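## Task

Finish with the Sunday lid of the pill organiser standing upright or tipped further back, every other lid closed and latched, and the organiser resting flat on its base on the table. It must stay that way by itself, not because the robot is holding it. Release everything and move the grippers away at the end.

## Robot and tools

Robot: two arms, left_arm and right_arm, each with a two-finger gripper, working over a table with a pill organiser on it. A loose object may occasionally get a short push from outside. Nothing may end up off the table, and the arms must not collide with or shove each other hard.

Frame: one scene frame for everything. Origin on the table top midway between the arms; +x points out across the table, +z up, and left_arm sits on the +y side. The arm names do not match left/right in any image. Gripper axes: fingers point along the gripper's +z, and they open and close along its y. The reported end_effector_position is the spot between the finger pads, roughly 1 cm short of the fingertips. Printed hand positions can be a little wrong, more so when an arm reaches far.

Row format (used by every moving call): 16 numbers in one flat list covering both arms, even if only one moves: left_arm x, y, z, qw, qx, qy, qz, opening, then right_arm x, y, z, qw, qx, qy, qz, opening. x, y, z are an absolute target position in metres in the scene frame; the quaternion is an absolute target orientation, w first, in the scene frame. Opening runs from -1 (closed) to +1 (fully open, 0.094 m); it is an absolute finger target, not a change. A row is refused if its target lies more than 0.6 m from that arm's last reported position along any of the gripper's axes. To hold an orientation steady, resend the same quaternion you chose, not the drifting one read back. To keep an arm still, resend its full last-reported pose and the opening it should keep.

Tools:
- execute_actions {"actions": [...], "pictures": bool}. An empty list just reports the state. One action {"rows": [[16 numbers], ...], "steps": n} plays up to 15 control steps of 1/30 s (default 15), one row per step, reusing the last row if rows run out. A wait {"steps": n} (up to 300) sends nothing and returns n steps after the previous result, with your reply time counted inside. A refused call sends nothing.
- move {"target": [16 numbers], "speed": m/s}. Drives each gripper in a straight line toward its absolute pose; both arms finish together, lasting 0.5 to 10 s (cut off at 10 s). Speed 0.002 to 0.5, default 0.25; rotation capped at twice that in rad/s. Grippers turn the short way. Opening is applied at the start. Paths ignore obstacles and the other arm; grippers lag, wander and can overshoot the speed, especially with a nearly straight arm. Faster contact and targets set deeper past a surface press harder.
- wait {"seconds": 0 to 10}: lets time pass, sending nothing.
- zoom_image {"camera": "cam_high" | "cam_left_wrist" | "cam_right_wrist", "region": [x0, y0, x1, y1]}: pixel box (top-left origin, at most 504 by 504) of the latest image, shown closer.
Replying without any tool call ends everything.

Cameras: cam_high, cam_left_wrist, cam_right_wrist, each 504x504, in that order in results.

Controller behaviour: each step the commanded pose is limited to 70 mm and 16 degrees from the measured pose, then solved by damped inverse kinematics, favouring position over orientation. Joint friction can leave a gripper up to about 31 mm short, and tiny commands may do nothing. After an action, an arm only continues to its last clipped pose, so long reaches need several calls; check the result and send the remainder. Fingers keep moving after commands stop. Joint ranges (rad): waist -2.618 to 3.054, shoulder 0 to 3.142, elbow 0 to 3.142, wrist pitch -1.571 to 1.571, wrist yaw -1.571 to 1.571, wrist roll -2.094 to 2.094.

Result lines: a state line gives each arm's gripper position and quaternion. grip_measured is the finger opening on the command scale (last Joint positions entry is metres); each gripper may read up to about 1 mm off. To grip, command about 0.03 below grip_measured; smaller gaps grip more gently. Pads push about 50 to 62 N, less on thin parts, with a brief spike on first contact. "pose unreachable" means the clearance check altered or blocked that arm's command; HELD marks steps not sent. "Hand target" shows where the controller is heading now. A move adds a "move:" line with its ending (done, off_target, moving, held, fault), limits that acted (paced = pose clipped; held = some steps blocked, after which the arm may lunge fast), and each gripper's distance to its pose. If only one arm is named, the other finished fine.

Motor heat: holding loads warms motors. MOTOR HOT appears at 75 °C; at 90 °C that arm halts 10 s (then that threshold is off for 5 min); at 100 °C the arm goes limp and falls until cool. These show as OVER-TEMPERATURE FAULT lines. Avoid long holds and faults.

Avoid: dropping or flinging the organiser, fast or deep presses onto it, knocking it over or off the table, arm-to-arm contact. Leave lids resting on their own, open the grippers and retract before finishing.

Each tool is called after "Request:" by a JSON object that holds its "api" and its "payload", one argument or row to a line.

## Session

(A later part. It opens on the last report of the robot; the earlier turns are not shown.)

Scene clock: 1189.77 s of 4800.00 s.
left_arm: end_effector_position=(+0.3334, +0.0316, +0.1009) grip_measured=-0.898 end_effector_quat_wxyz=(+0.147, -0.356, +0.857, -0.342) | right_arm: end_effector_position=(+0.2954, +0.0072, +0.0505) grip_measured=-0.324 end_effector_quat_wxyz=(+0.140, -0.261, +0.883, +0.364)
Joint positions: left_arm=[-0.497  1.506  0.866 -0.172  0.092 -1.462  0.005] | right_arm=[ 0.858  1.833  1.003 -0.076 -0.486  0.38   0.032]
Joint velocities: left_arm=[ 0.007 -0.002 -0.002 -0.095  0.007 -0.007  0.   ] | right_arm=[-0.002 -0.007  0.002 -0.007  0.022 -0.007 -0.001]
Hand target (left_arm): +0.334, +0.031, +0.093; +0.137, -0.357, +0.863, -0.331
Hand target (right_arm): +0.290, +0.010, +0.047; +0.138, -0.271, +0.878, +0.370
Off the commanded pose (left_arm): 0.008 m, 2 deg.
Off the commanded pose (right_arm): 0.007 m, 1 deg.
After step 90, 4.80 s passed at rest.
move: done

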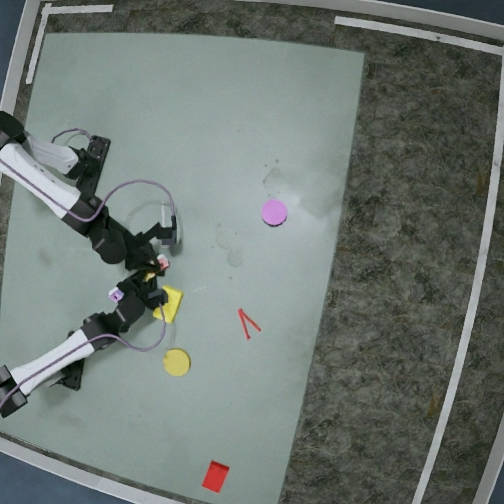

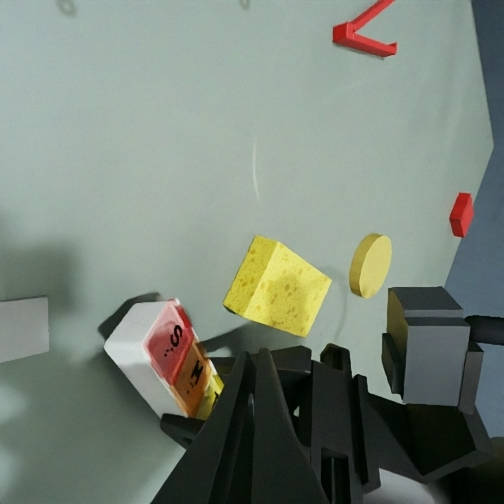

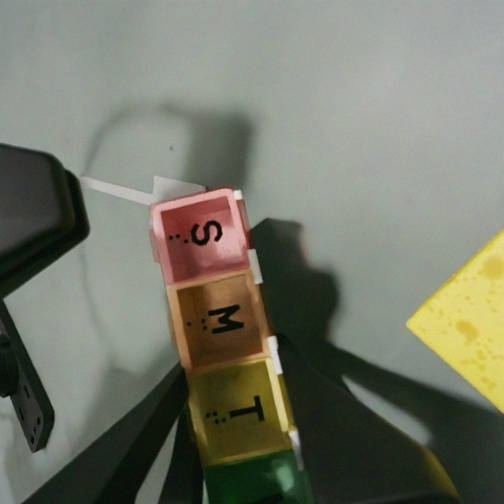

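Request:
{"api": "move", "payload": {
  "target": [0.305,0.064,0.095,0.197,-0.328,0.792,-0.476,-0.6,0.295,0.015,0.078,0.139,-0.271,0.878,0.370,-0.4],
  "speed": 0.04
}}

Request:
{"api": "move", "payload": {
  "target": [0.298,0.068,0.070,0.197,-0.328,0.792,-0.476,-0.6,0.295,0.015,0.078,0.139,-0.271,0.878,0.370,-0.4],
  "speed": 0.03
}}

Scene clock: 1233.93 s of 4800.00 s.
left_arm: end_effector_position=(+0.3093, +0.0577, +0.0957) grip_measured=-0.603 end_effector_quat_wxyz=(+0.199, -0.325, +0.794, -0.474) | right_arm: end_effector_position=(+0.2949, +0.0068, +0.0622) grip_measured=-0.324 end_effector_quat_wxyz=(+0.129, -0.259, +0.888, +0.359)
Joint positions: left_arm=[-0.437  1.332  0.415  0.418  0.182 -1.462  0.019] | right_arm=[ 0.858  1.815  1.051 -0.169 -0.486  0.38   0.032]
Joint velocities: left_arm=[-0.002  0.027 -0.007 -0.022 -0.081 -0.007  0.   ] | right_arm=[ 0.002 -0.002 -0.007  0.037  0.007 -0.066  0.   ]
Hand target (left_arm): +0.306, +0.063, +0.093; +0.198, -0.327, +0.792, -0.475
Hand target (right_arm): +0.294, +0.014, +0.078; +0.139, -0.271, +0.878, +0.370
Off the commanded pose (left_arm): 0.008 m, 1 deg.
Off the commanded pose (right_arm): 0.018 m, 2 deg.
After step 90, 36.70 s passed at rest.
move: off_target (right_arm)

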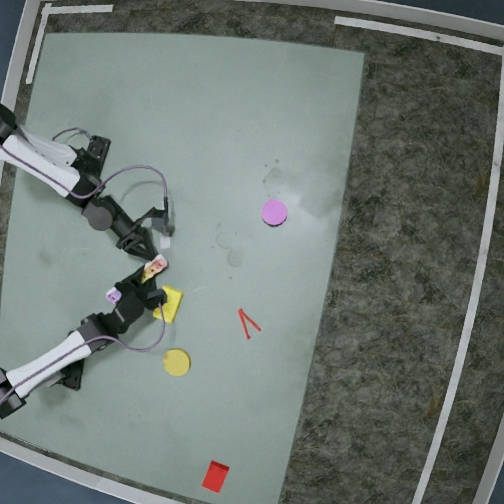

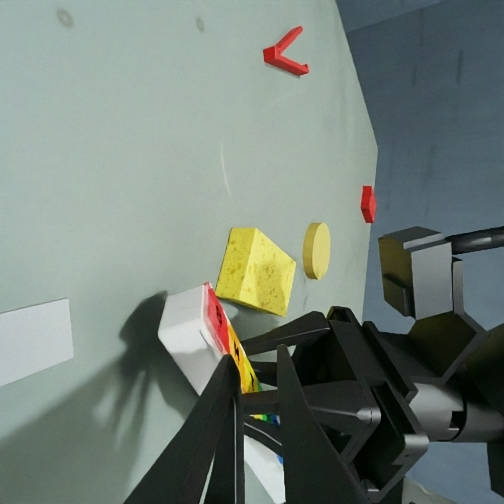

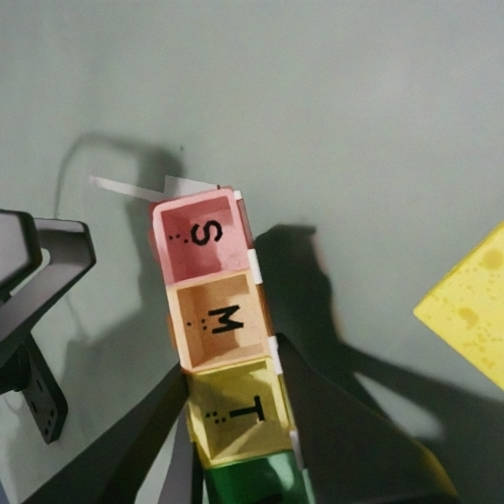

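Scene clock: 1235.17 s of 4800.00 s.
left_arm: end_effector_position=(+0.3018, +0.0623, +0.0902) grip_measured=-0.603 end_effector_quat_wxyz=(+0.211, -0.317, +0.783, -0.492) | right_arm: end_effector_position=(+0.2949, +0.0067, +0.0622) grip_measured=-0.324 end_effector_quat_wxyz=(+0.129, -0.259, +0.888, +0.358)
Joint positions: left_arm=[-0.437  1.332  0.33   0.553  0.183 -1.462  0.019] | right_arm=[ 0.858  1.815  1.051 -0.169 -0.486  0.38   0.032]
Joint velocities: left_arm=[ 0.012 -0.012 -0.017  0.066 -0.022  0.051 -0.001] | right_arm=[-0.017  0.002 -0.012 -0.051 -0.066 -0.051 -0.   ]
Hand target (left_arm): +0.297, +0.068, +0.071; +0.197, -0.328, +0.792, -0.476
Hand target (right_arm): +0.295, +0.015, +0.078; +0.139, -0.271, +0.878, +0.370
Off the commanded pose (left_arm): 0.021 m, 3 deg.
Off the commanded pose (right_arm): 0.018 m, 2 deg.
move: off_target (left_arm, right_arm)

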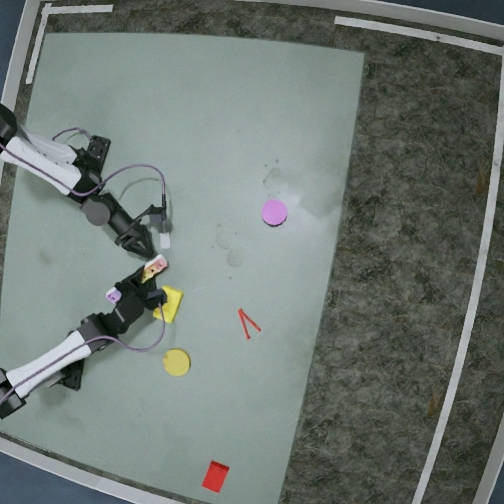

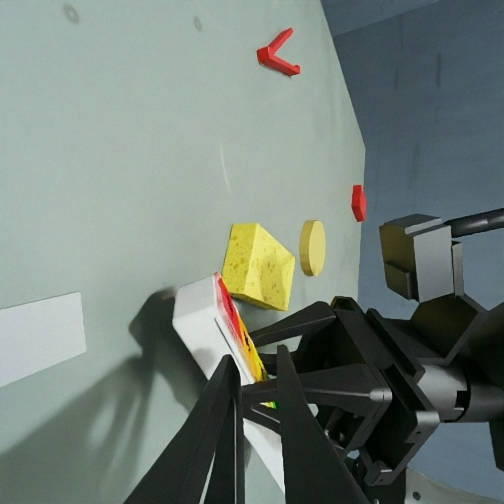

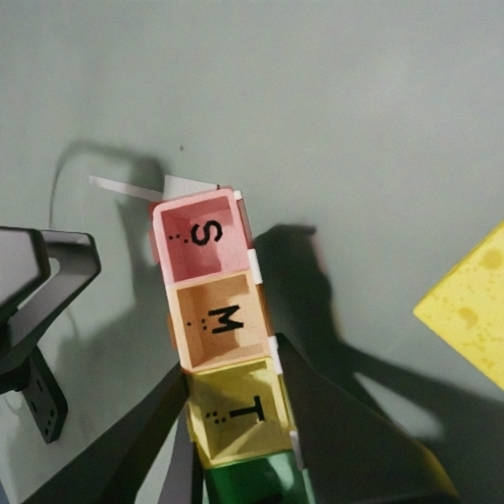

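Request:
{"api": "move", "payload": {
  "target": [0.299,0.066,0.064,0.197,-0.328,0.792,-0.476,-0.6,0.295,0.015,0.078,0.139,-0.271,0.878,0.370,-0.4],
  "speed": 0.02
}}

Scene clock: 1241.57 s of 4800.00 s.
left_arm: end_effector_position=(+0.3053, +0.0599, +0.0842) grip_measured=-0.603 end_effector_quat_wxyz=(+0.211, -0.317, +0.783, -0.492) | right_arm: end_effector_position=(+0.2948, +0.0067, +0.0621) grip_measured=-0.324 end_effector_quat_wxyz=(+0.128, -0.259, +0.888, +0.358)
Joint positions: left_arm=[-0.437  1.384  0.33   0.606  0.184 -1.462  0.019] | right_arm=[ 0.858  1.815  1.051 -0.169 -0.486  0.38   0.032]
Joint velocities: left_arm=[-0.002 -0.002 -0.007  0.037  0.037 -0.037 -0.001] | right_arm=[-0.017  0.002 -0.002  0.066 -0.037 -0.066  0.   ]
Hand target (left_arm): +0.298, +0.066, +0.065; +0.197, -0.328, +0.792, -0.476
Hand target (right_arm): +0.295, +0.014, +0.078; +0.139, -0.271, +0.878, +0.370
Off the commanded pose (left_arm): 0.022 m, 3 deg.
Off the commanded pose (right_arm): 0.018 m, 3 deg.
After step 90, 1.73 s passed at rest.
move: off_target (left_arm, right_arm)

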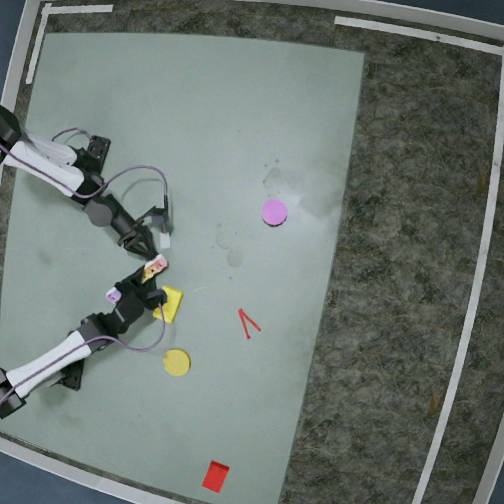

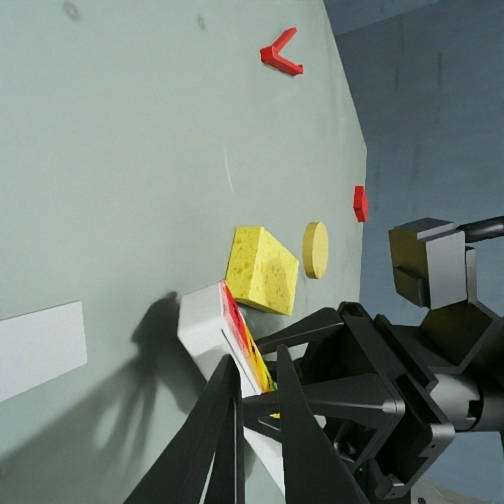

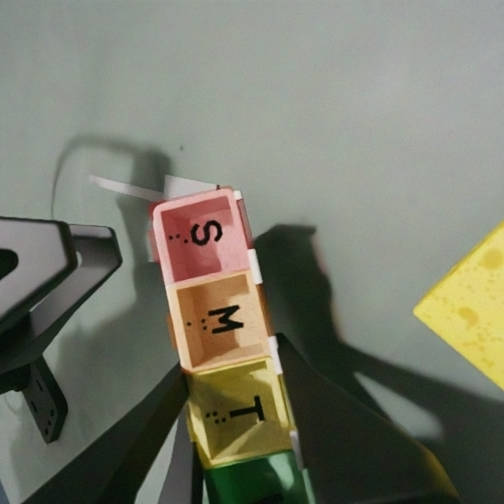

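Request:
{"api": "move", "payload": {
  "target": [0.302,0.064,0.060,0.197,-0.328,0.792,-0.476,-0.6,0.295,0.015,0.078,0.139,-0.271,0.878,0.370,-0.4],
  "speed": 0.02
}}

Scene clock: 1247.57 s of 4800.00 s.
left_arm: end_effector_position=(+0.3074, +0.0585, +0.0783) grip_measured=-0.603 end_effector_quat_wxyz=(+0.210, -0.317, +0.784, -0.491) | right_arm: end_effector_position=(+0.2948, +0.0067, +0.0621) grip_measured=-0.324 end_effector_quat_wxyz=(+0.128, -0.259, +0.888, +0.358)
Joint positions: left_arm=[-0.437  1.424  0.33   0.642  0.184 -1.462  0.019] | right_arm=[ 0.858  1.815  1.051 -0.169 -0.486  0.38   0.032]
Joint velocities: left_arm=[-0.007 -0.007 -0.002 -0.022  0.066  0.022 -0.001] | right_arm=[-0.012 -0.002  0.017 -0.007  0.066 -0.081 -0.   ]
Hand target (left_arm): +0.301, +0.064, +0.061; +0.197, -0.328, +0.792, -0.476
Hand target (right_arm): +0.295, +0.015, +0.078; +0.139, -0.271, +0.878, +0.370
Off the commanded pose (left_arm): 0.020 m, 3 deg.
Off the commanded pose (right_arm): 0.018 m, 3 deg.
After step 90, 1.40 s passed at rest.
move: off_target (left_arm, right_arm)

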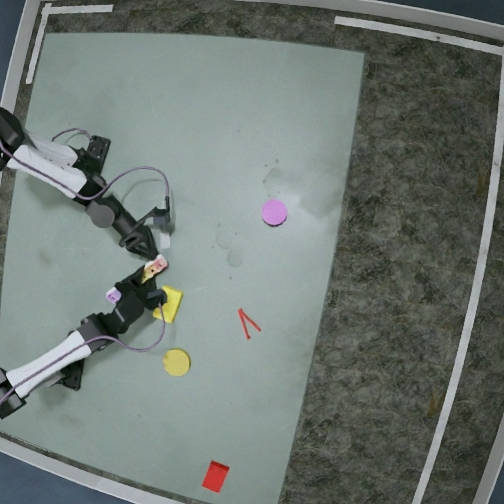

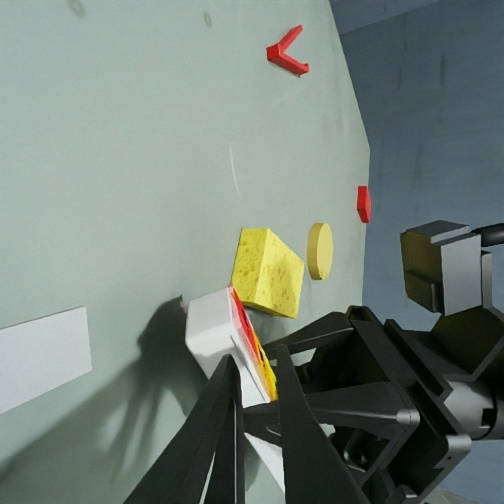

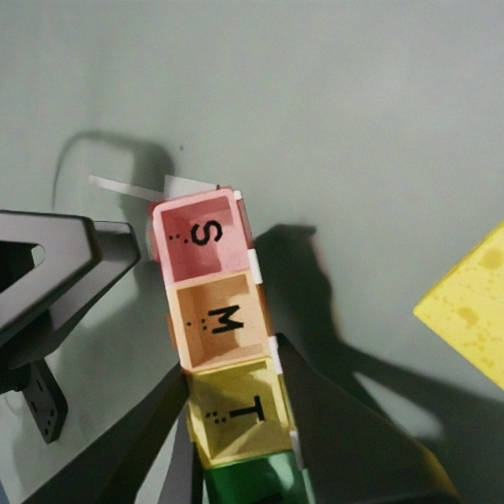

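Request:
{"api": "move", "payload": {
  "target": [0.319,0.051,0.071,0.197,-0.328,0.792,-0.476,-0.6,0.295,0.015,0.078,0.139,-0.271,0.878,0.370,-0.4],
  "speed": 0.02
}}

Request:
{"api": "zoom_image", "payload": {
  "camera": "cam_left_wrist",
  "region": [170,270,330,430]
}}

Scene clock: 1254.23 s of 4800.00 s.
left_arm: end_effector_position=(+0.3179, +0.0517, +0.0825) grip_measured=-0.603 end_effector_quat_wxyz=(+0.210, -0.318, +0.783, -0.491) | right_arm: end_effector_position=(+0.2945, +0.0063, +0.0617) grip_measured=-0.324 end_effector_quat_wxyz=(+0.127, -0.259, +0.888, +0.358)
Joint positions: left_arm=[-0.437  1.459  0.383  0.624  0.184 -1.465  0.019] | right_arm=[ 0.858  1.815  1.051 -0.172 -0.486  0.38   0.032]
Joint velocities: left_arm=[-0.002  0.007  0.012  0.007  0.022  0.081 -0.001] | right_arm=[ 0.007 -0.017  0.002 -0.007 -0.051 -0.066  0.   ]
Hand target (left_arm): +0.318, +0.052, +0.072; +0.197, -0.328, +0.792, -0.476
Hand target (right_arm): +0.294, +0.014, +0.078; +0.139, -0.271, +0.878, +0.370
Off the commanded pose (left_arm): 0.012 m, 3 deg.
Off the commanded pose (right_arm): 0.018 m, 3 deg.
After step 90, 2.20 s passed at rest.
move: off_target (left_arm, right_arm)

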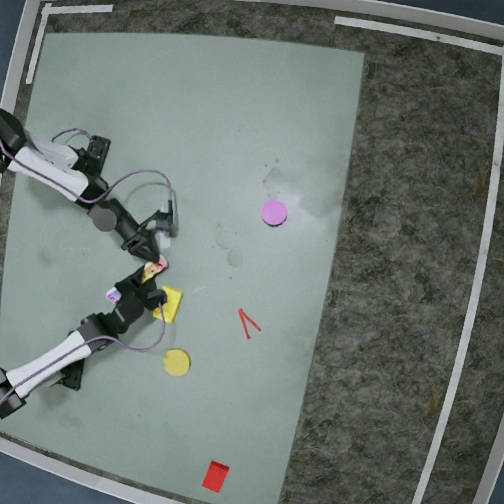

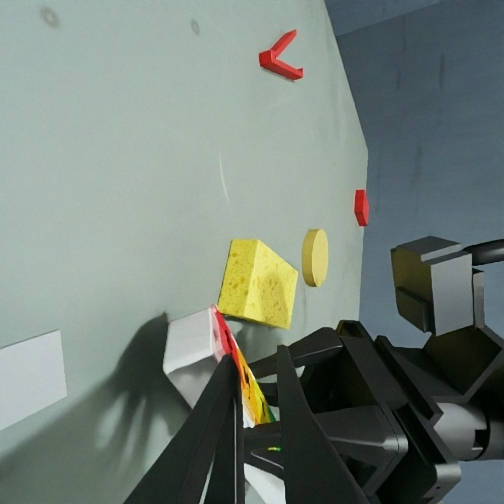

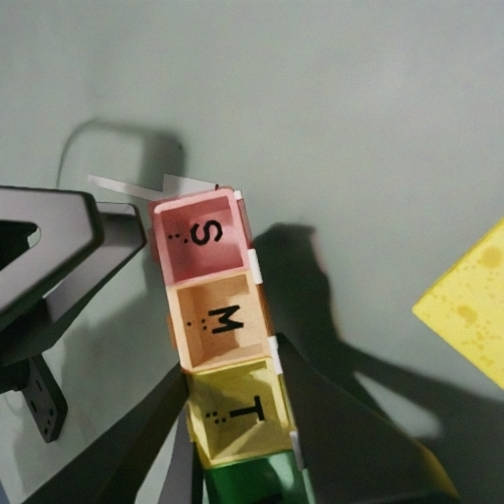

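Region (170, 270, 330, 430) of cam_left_wrist's 504x504 image, scaled by 3.150, with more detail than that image has.

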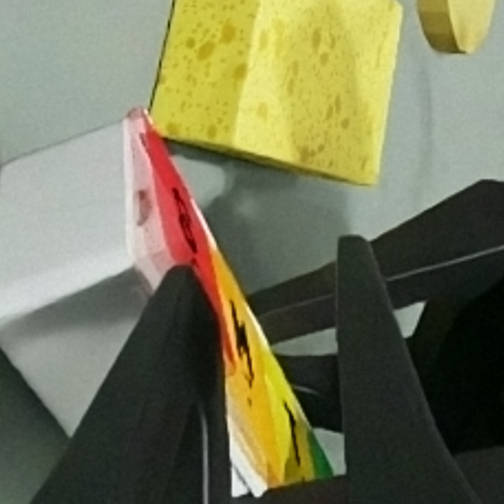

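Request:
{"api": "move", "payload": {
  "target": [0.306,0.062,0.085,0.197,-0.328,0.792,-0.476,-0.6,0.295,0.015,0.078,0.139,-0.271,0.878,0.370,-0.4],
  "speed": 0.02
}}

Request:
{"api": "move", "payload": {
  "target": [0.300,0.066,0.068,0.197,-0.328,0.792,-0.476,-0.6,0.295,0.015,0.078,0.139,-0.271,0.878,0.370,-0.4],
  "speed": 0.02
}}

Scene clock: 1264.70 s of 4800.00 s.
left_arm: end_effector_position=(+0.3105, +0.0565, +0.0900) grip_measured=-0.603 end_effector_quat_wxyz=(+0.205, -0.321, +0.787, -0.485) | right_arm: end_effector_position=(+0.2945, +0.0063, +0.0617) grip_measured=-0.324 end_effector_quat_wxyz=(+0.127, -0.259, +0.888, +0.358)
Joint positions: left_arm=[-0.437  1.375  0.383  0.521  0.184 -1.465  0.019] | right_arm=[ 0.858  1.815  1.051 -0.172 -0.486  0.38   0.032]
Joint velocities: left_arm=[-0.017 -0.007 -0.017 -0.081 -0.007 -0.037 -0.002] | right_arm=[ 0.012  0.007  0.007 -0.037  0.007 -0.022  0.001]
Hand target (left_arm): +0.306, +0.062, +0.085; +0.197, -0.328, +0.792, -0.476
Hand target (right_arm): +0.295, +0.014, +0.078; +0.139, -0.271, +0.878, +0.370
Off the commanded pose (left_arm): 0.009 m, 2 deg.
Off the commanded pose (right_arm): 0.019 m, 3 deg.
After step 90, 6.07 s passed at rest.
move: off_target (right_arm)

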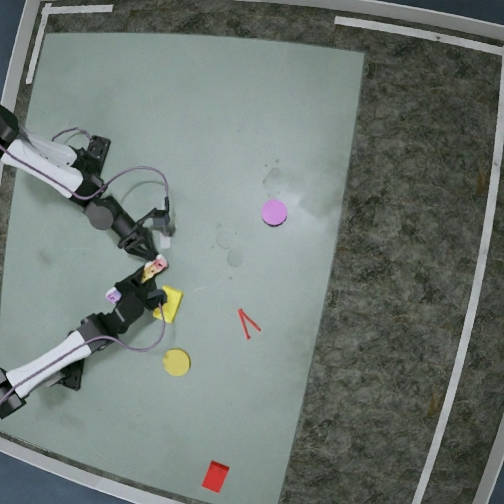

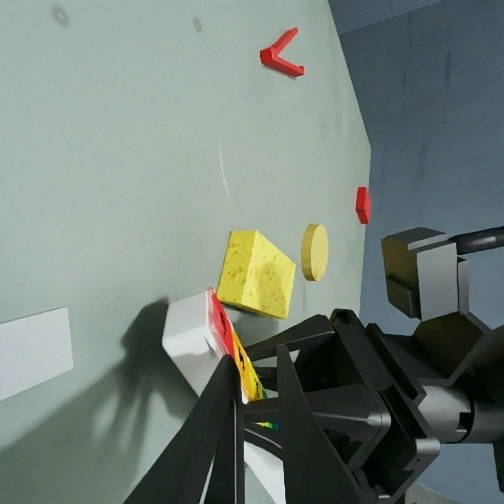

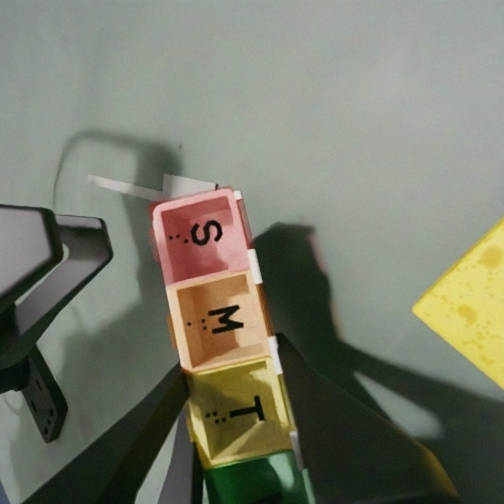

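Scene clock: 1266.23 s of 4800.00 s.
left_arm: end_effector_position=(+0.3046, +0.0604, +0.0840) grip_measured=-0.603 end_effector_quat_wxyz=(+0.208, -0.319, +0.785, -0.489) | right_arm: end_effector_position=(+0.2944, +0.0063, +0.0617) grip_measured=-0.324 end_effector_quat_wxyz=(+0.127, -0.259, +0.888, +0.358)
Joint positions: left_arm=[-0.437  1.375  0.336  0.58   0.184 -1.465  0.019] | right_arm=[ 0.858  1.815  1.051 -0.172 -0.486  0.38   0.032]
Joint velocities: left_arm=[-0.017 -0.012 -0.002 -0.066 -0.007  0.007 -0.001] | right_arm=[ 0.002 -0.007 -0.012 -0.007  0.066 -0.066 -0.   ]
Hand target (left_arm): +0.299, +0.066, +0.068; +0.197, -0.328, +0.792, -0.476
Hand target (right_arm): +0.294, +0.014, +0.078; +0.139, -0.271, +0.878, +0.370
Off the commanded pose (left_arm): 0.018 m, 2 deg.
Off the commanded pose (right_arm): 0.018 m, 3 deg.
move: off_target (left_arm, right_arm)

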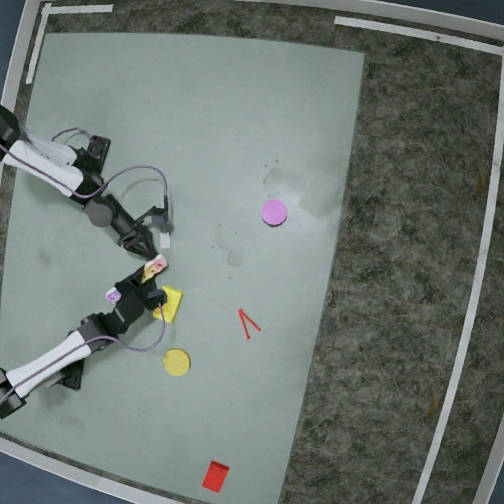

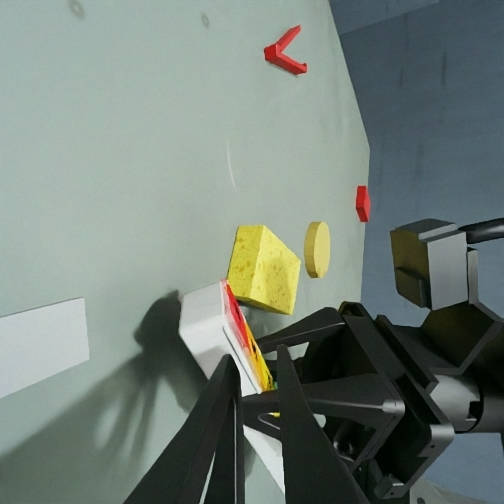

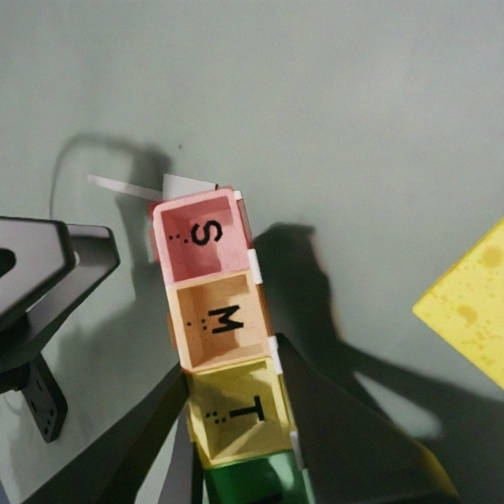

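Request:
{"api": "move", "payload": {
  "target": [0.318,0.051,0.069,0.197,-0.328,0.792,-0.476,-0.6,0.295,0.015,0.078,0.139,-0.271,0.878,0.370,-0.4],
  "speed": 0.025
}}

Request:
{"api": "zoom_image", "payload": {
  "camera": "cam_left_wrist",
  "region": [170,270,330,430]
}}

Scene clock: 1275.60 s of 4800.00 s.
left_arm: end_effector_position=(+0.3139, +0.0543, +0.0714) grip_measured=-0.603 end_effector_quat_wxyz=(+0.199, -0.325, +0.792, -0.477) | right_arm: end_effector_position=(+0.2944, +0.0062, +0.0616) grip_measured=-0.324 end_effector_quat_wxyz=(+0.127, -0.259, +0.888, +0.358)
Joint positions: left_arm=[-0.437  1.469  0.378  0.597  0.184 -1.466  0.019] | right_arm=[ 0.858  1.815  1.051 -0.173 -0.486  0.38   0.032]
Joint velocities: left_arm=[-0.002 -0.002 -0.022 -0.022 -0.007 -0.037  0.001] | right_arm=[-0.017 -0.002  0.007 -0.037 -0.051 -0.007 -0.   ]
Hand target (left_arm): +0.318, +0.051, +0.069; +0.197, -0.328, +0.792, -0.476
Hand target (right_arm): +0.294, +0.014, +0.078; +0.139, -0.271, +0.878, +0.370
Off the commanded pose (left_arm): 0.006 m, 0 deg.
Off the commanded pose (right_arm): 0.019 m, 3 deg.
After step 90, 5.20 s passed at rest.
move: off_target (right_arm)

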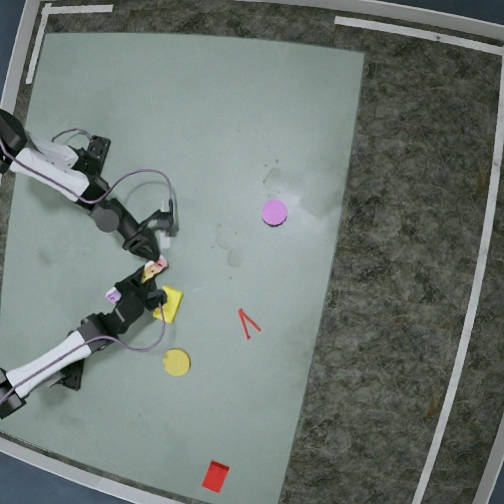

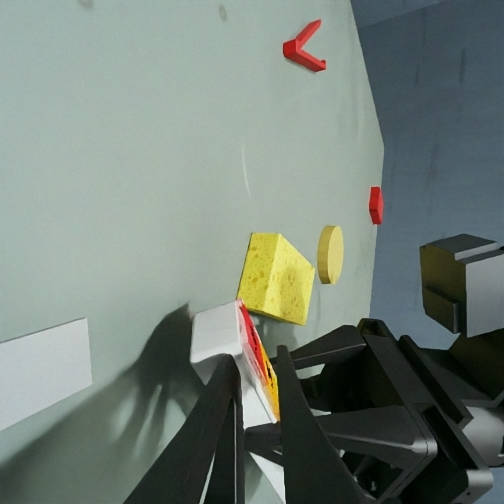

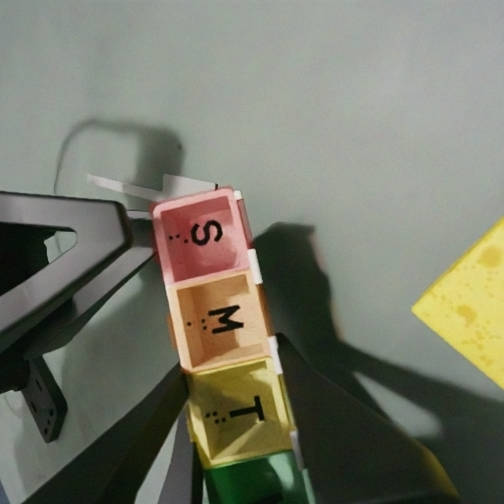

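Region (170, 270, 330, 430) of cam_left_wrist's 504x504 image, scaled by 3.150, with more detail than that image has.

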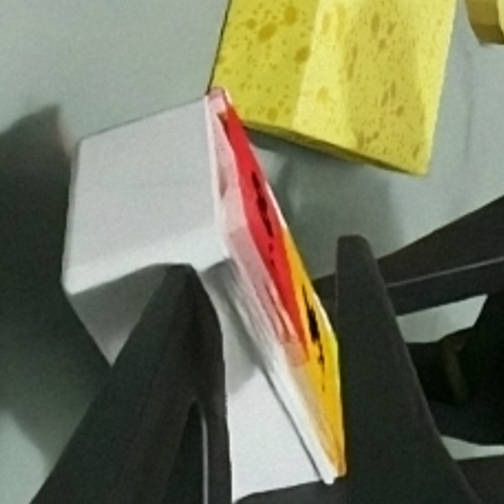

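Request:
{"api": "move", "payload": {
  "target": [0.320,0.049,0.075,0.197,-0.328,0.792,-0.476,-0.6,0.295,0.015,0.078,0.139,-0.271,0.878,0.370,-0.4],
  "speed": 0.015
}}

Request:
{"api": "zoom_image", "payload": {
  "camera": "cam_left_wrist",
  "region": [170,270,330,430]
}}

Scene clock: 1282.73 s of 4800.00 s.
left_arm: end_effector_position=(+0.3161, +0.0529, +0.0734) grip_measured=-0.602 end_effector_quat_wxyz=(+0.198, -0.326, +0.793, -0.476) | right_arm: end_effector_position=(+0.2950, +0.0059, +0.0613) grip_measured=-0.324 end_effector_quat_wxyz=(+0.128, -0.258, +0.889, +0.356)
Joint positions: left_arm=[-0.437  1.469  0.394  0.578  0.183 -1.467  0.019] | right_arm=[ 0.858  1.815  1.051 -0.173 -0.482  0.38   0.032]
Joint velocities: left_arm=[ 0.002  0.012  0.002  0.022  0.051  0.022 -0.   ] | right_arm=[-0.002 -0.007 -0.002 -0.051  0.037 -0.051 -0.001]
Hand target (left_arm): +0.320, +0.049, +0.075; +0.197, -0.328, +0.792, -0.476
Hand target (right_arm): +0.295, +0.014, +0.078; +0.139, -0.271, +0.878, +0.370
Off the commanded pose (left_arm): 0.006 m, 0 deg.
Off the commanded pose (right_arm): 0.019 m, 3 deg.
After step 90, 2.33 s passed at rest.
move: off_target (right_arm)

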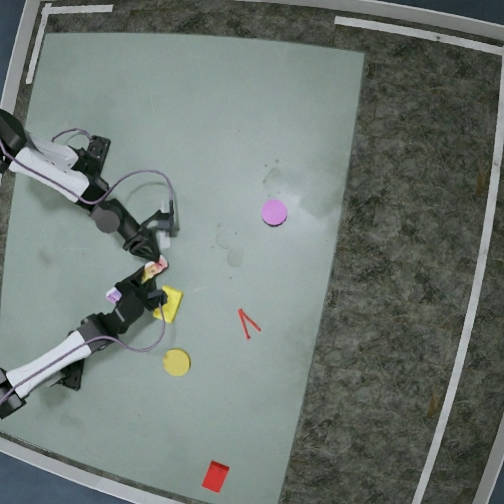

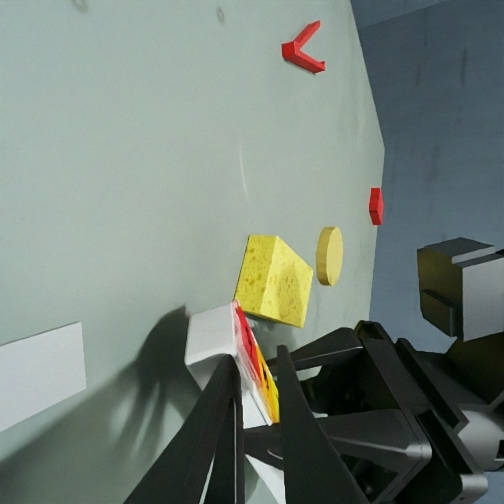

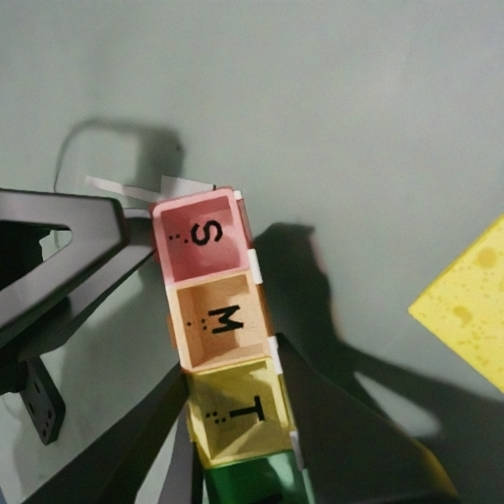

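Region (170, 270, 330, 430) of cam_left_wrist's 504x504 image, scaled by 3.150, with more detail than that image has.

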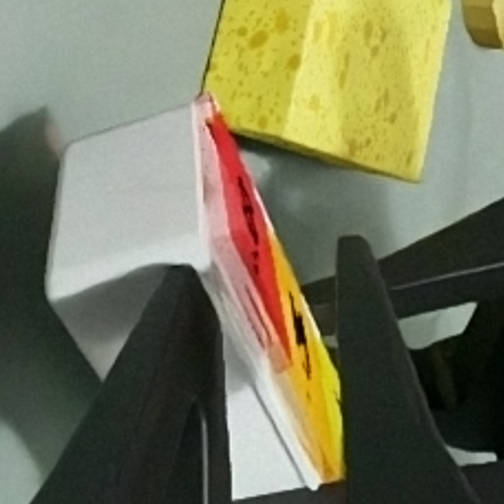

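Request:
{"api": "move", "payload": {
  "target": [0.323,0.046,0.077,0.197,-0.328,0.792,-0.476,-0.94,0.295,0.015,0.078,0.139,-0.271,0.878,0.370,-0.4],
  "speed": 0.02
}}

Request:
{"api": "zoom_image", "payload": {
  "camera": "cam_left_wrist",
  "region": [150,250,330,430]
}}

Request:
{"api": "zoom_image", "payload": {
  "camera": "cam_right_wrist",
  "region": [80,150,280,320]
}}

Scene clock: 1291.63 s of 4800.00 s.
left_arm: end_effector_position=(+0.3223, +0.0490, +0.0827) grip_measured=-0.938 end_effector_quat_wxyz=(+0.204, -0.323, +0.787, -0.484) | right_arm: end_effector_position=(+0.2945, +0.0060, +0.0615) grip_measured=-0.324 end_effector_quat_wxyz=(+0.127, -0.258, +0.889, +0.357)
Joint positions: left_arm=[-0.437  1.469  0.418  0.577  0.183 -1.468  0.003] | right_arm=[ 0.857  1.815  1.051 -0.173 -0.486  0.38   0.032]
Joint velocities: left_arm=[ 0.007 -0.007 -0.012  0.007 -0.022 -0.051  0.   ] | right_arm=[-0.002 -0.002 -0.002 -0.022  0.037  0.081 -0.   ]
Hand target (left_arm): +0.323, +0.046, +0.077; +0.197, -0.328, +0.792, -0.476
Hand target (right_arm): +0.295, +0.014, +0.078; +0.139, -0.271, +0.878, +0.370
Off the commanded pose (left_arm): 0.007 m, 1 deg.
Off the commanded pose (right_arm): 0.019 m, 3 deg.
After step 90, 4.47 s passed at rest.
move: off_target (right_arm)

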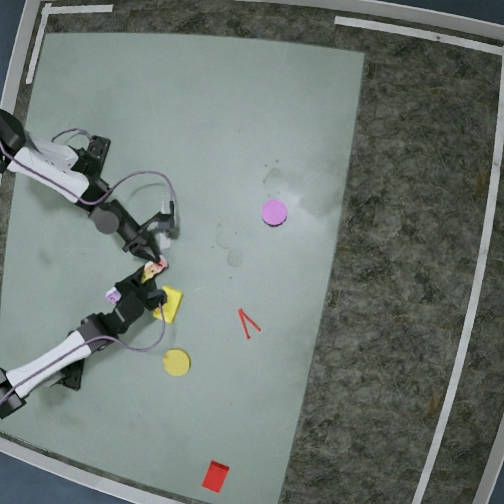

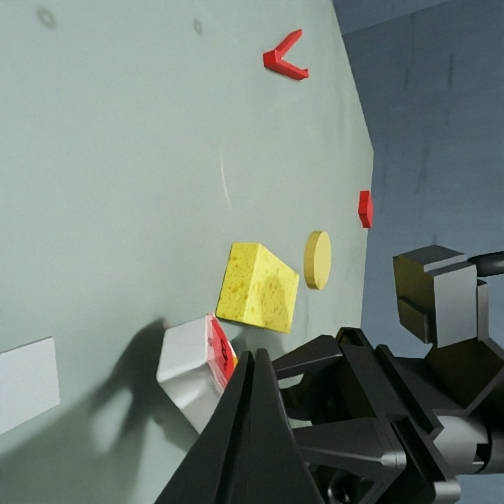

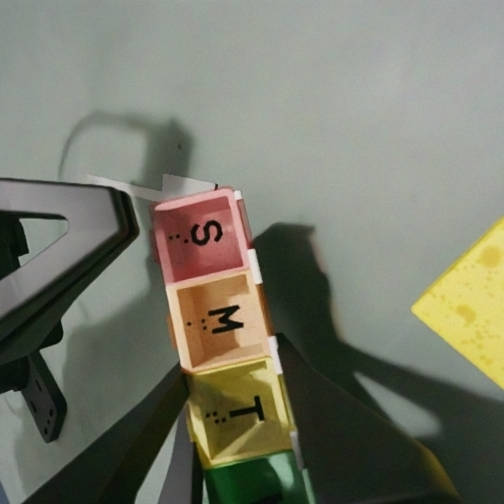

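Region (150, 250, 330, 430) of cam_left_wrist's 504x504 image, scaled by 2.800, with more detail than that image has.

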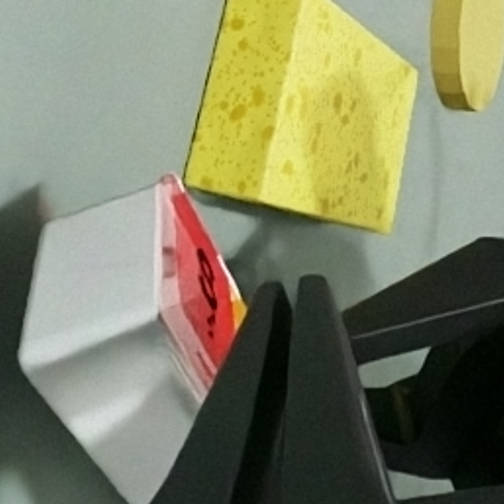

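Region (80, 150, 280, 320) of cam_right_wrist's 504x504 image, scaled by 2.520, with more detail than that image has; it fills the top 428 rows of this view, and the rest is white.

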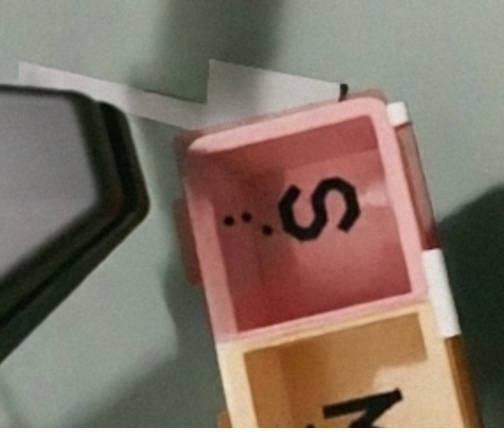

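Request:
{"api": "execute_actions", "payload": {
  "actions": []
}}

Scene clock: 1311.57 s of 4800.00 s.
left_arm: end_effector_position=(+0.3223, +0.0490, +0.0827) grip_measured=-0.938 end_effector_quat_wxyz=(+0.204, -0.323, +0.787, -0.484) | right_arm: end_effector_position=(+0.2944, +0.0060, +0.0615) grip_measured=-0.324 end_effector_quat_wxyz=(+0.127, -0.259, +0.888, +0.357)
Joint positions: left_arm=[-0.437  1.469  0.418  0.577  0.183 -1.468  0.003] | right_arm=[ 0.857  1.815  1.051 -0.173 -0.486  0.38   0.032]
Joint velocities: left_arm=[-0.002 -0.022 -0.012  0.037  0.022  0.081 -0.   ] | right_arm=[ 0.002 -0.032 -0.002  0.037 -0.051  0.007 -0.001]
Hand target (left_arm): +0.323, +0.046, +0.077; +0.197, -0.328, +0.792, -0.476
Hand target (right_arm): +0.294, +0.014, +0.078; +0.139, -0.271, +0.878, +0.370
Off the commanded pose (left_arm): 0.007 m, 1 deg.
Off the commanded pose (right_arm): 0.019 m, 3 deg.
Steps of this call (steps 1 to 90: nothing new was sent; then 16.93 s passed at rest). Readings (end_effector_position):
1: left_arm (+0.3223, +0.0490, +0.0827) | right_arm (+0.2945, +0.0060, +0.0615)
2: left_arm (+0.3223, +0.0490, +0.0827) | right_arm (+0.2945, +0.0060, +0.0615)
4: left_arm (+0.3223, +0.0490, +0.0827) | right_arm (+0.2945, +0.0060, +0.0615)
8: left_arm (+0.3223, +0.0490, +0.0827) | right_arm (+0.2945, +0.0060, +0.0615)
90: the state above

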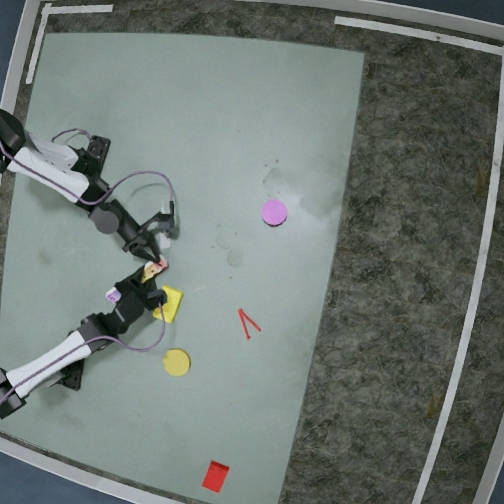

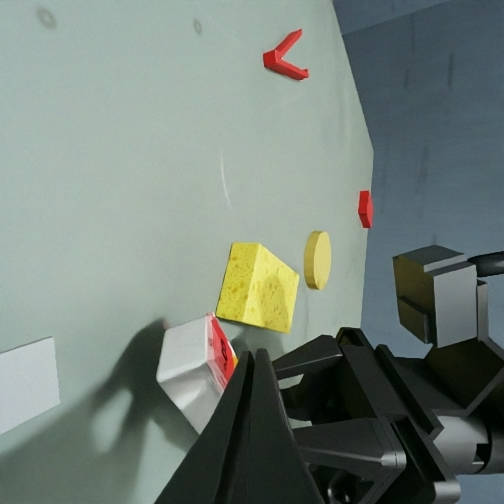

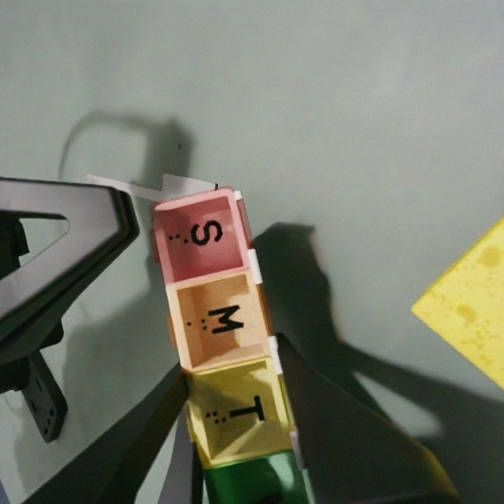

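Request:
{"api": "move", "payload": {
  "target": [0.306,0.062,0.085,0.197,-0.328,0.792,-0.476,-0.6,0.295,0.015,0.078,0.139,-0.271,0.878,0.370,-0.4],
  "speed": 0.05
}}

Request:
{"api": "move", "payload": {
  "target": [0.300,0.066,0.068,0.197,-0.328,0.792,-0.476,-0.6,0.295,0.015,0.078,0.139,-0.271,0.878,0.370,-0.4],
  "speed": 0.05
}}

Request:
{"api": "move", "payload": {
  "target": [0.318,0.051,0.070,0.197,-0.328,0.792,-0.476,-0.6,0.295,0.015,0.078,0.139,-0.271,0.878,0.370,-0.4],
  "speed": 0.025
}}

Scene clock: 1321.87 s of 4800.00 s.
left_arm: end_effector_position=(+0.3137, +0.0546, +0.0943) grip_measured=-0.603 end_effector_quat_wxyz=(+0.207, -0.321, +0.785, -0.488) | right_arm: end_effector_position=(+0.2944, +0.0060, +0.0615) grip_measured=-0.324 end_effector_quat_wxyz=(+0.127, -0.259, +0.888, +0.357)
Joint positions: left_arm=[-0.437  1.377  0.397  0.517  0.183 -1.468  0.019] | right_arm=[ 0.857  1.815  1.051 -0.173 -0.486  0.38   0.032]
Joint velocities: left_arm=[-0.022 -0.017  0.002  0.007 -0.022 -0.066 -0.001] | right_arm=[ 0.002  0.002  0.002 -0.081  0.007 -0.051 -0.001]
Hand target (left_arm): +0.306, +0.061, +0.085; +0.197, -0.328, +0.792, -0.476
Hand target (right_arm): +0.294, +0.014, +0.078; +0.139, -0.271, +0.878, +0.370
Off the commanded pose (left_arm): 0.014 m, 2 deg.
Off the commanded pose (right_arm): 0.019 m, 3 deg.
After step 90, 6.37 s passed at rest.
move: off_target (left_arm, right_arm)

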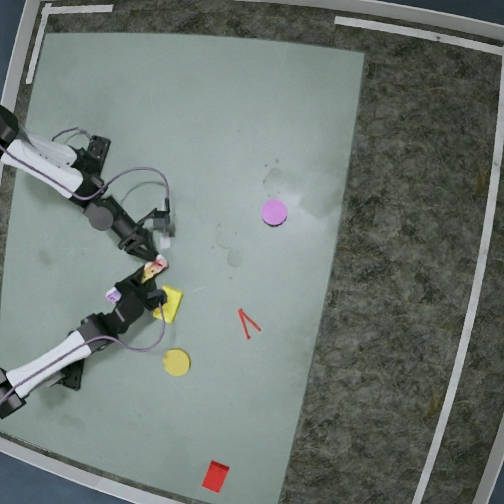

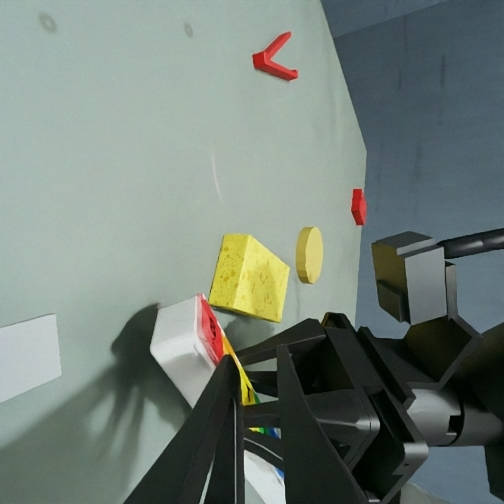

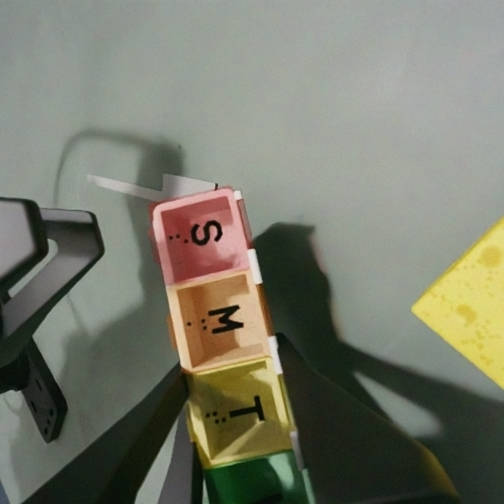

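Scene clock: 1322.73 s of 4800.00 s.
left_arm: end_effector_position=(+0.3043, +0.0607, +0.0825) grip_measured=-0.603 end_effector_quat_wxyz=(+0.206, -0.322, +0.785, -0.487) | right_arm: end_effector_position=(+0.2944, +0.0060, +0.0615) grip_measured=-0.324 end_effector_quat_wxyz=(+0.127, -0.259, +0.888, +0.357)
Joint positions: left_arm=[-0.437  1.377  0.335  0.577  0.183 -1.468  0.019] | right_arm=[ 0.857  1.815  1.051 -0.173 -0.486  0.38   0.032]
Joint velocities: left_arm=[-0.007  0.012 -0.012  0.022  0.022 -0.081  0.   ] | right_arm=[-0.012 -0.007 -0.002 -0.022  0.007 -0.022 -0.   ]
Hand target (left_arm): +0.300, +0.066, +0.069; +0.197, -0.328, +0.792, -0.476
Hand target (right_arm): +0.294, +0.014, +0.078; +0.139, -0.271, +0.878, +0.370
Off the commanded pose (left_arm): 0.016 m, 2 deg.
Off the commanded pose (right_arm): 0.019 m, 3 deg.
move: off_target (left_arm, right_arm)

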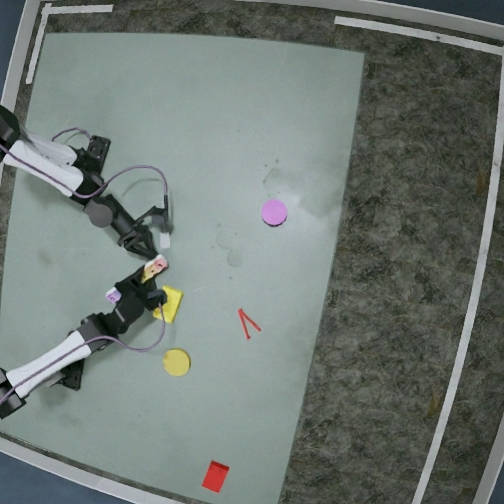

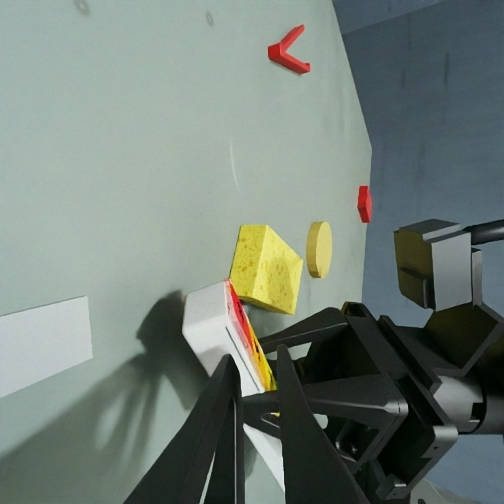

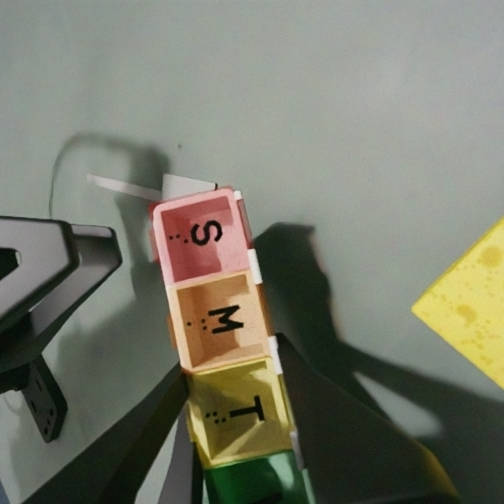

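Scene clock: 1323.90 s of 4800.00 s.
left_arm: end_effector_position=(+0.3141, +0.0543, +0.0724) grip_measured=-0.603 end_effector_quat_wxyz=(+0.199, -0.326, +0.792, -0.477) | right_arm: end_effector_position=(+0.2944, +0.0060, +0.0615) grip_measured=-0.324 end_effector_quat_wxyz=(+0.127, -0.259, +0.888, +0.357)
Joint positions: left_arm=[-0.437  1.464  0.38   0.591  0.183 -1.468  0.019] | right_arm=[ 0.857  1.815  1.051 -0.173 -0.486  0.38   0.032]
Joint velocities: left_arm=[ 0.022  0.002  0.002 -0.066 -0.022 -0.007  0.   ] | right_arm=[ 0.012 -0.017  0.002  0.066  0.022  0.066 -0.   ]
Hand target (left_arm): +0.318, +0.051, +0.070; +0.197, -0.328, +0.792, -0.476
Hand target (right_arm): +0.294, +0.014, +0.078; +0.139, -0.271, +0.878, +0.370
Off the commanded pose (left_arm): 0.006 m, 0 deg.
Off the commanded pose (right_arm): 0.019 m, 3 deg.
move: off_target (right_arm)

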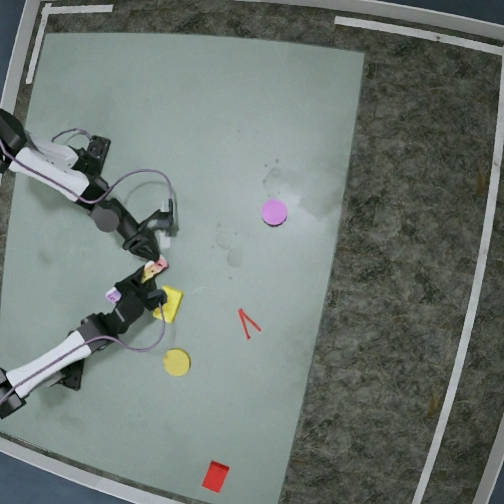

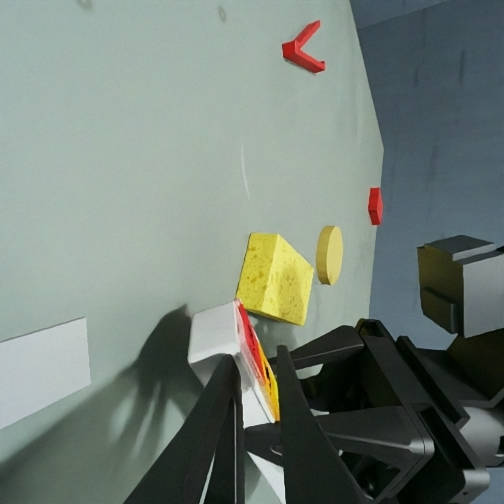

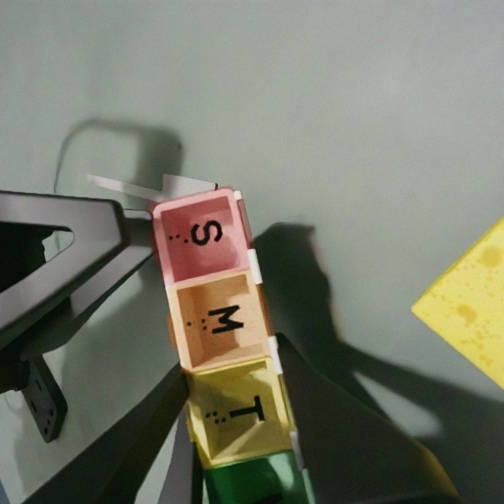

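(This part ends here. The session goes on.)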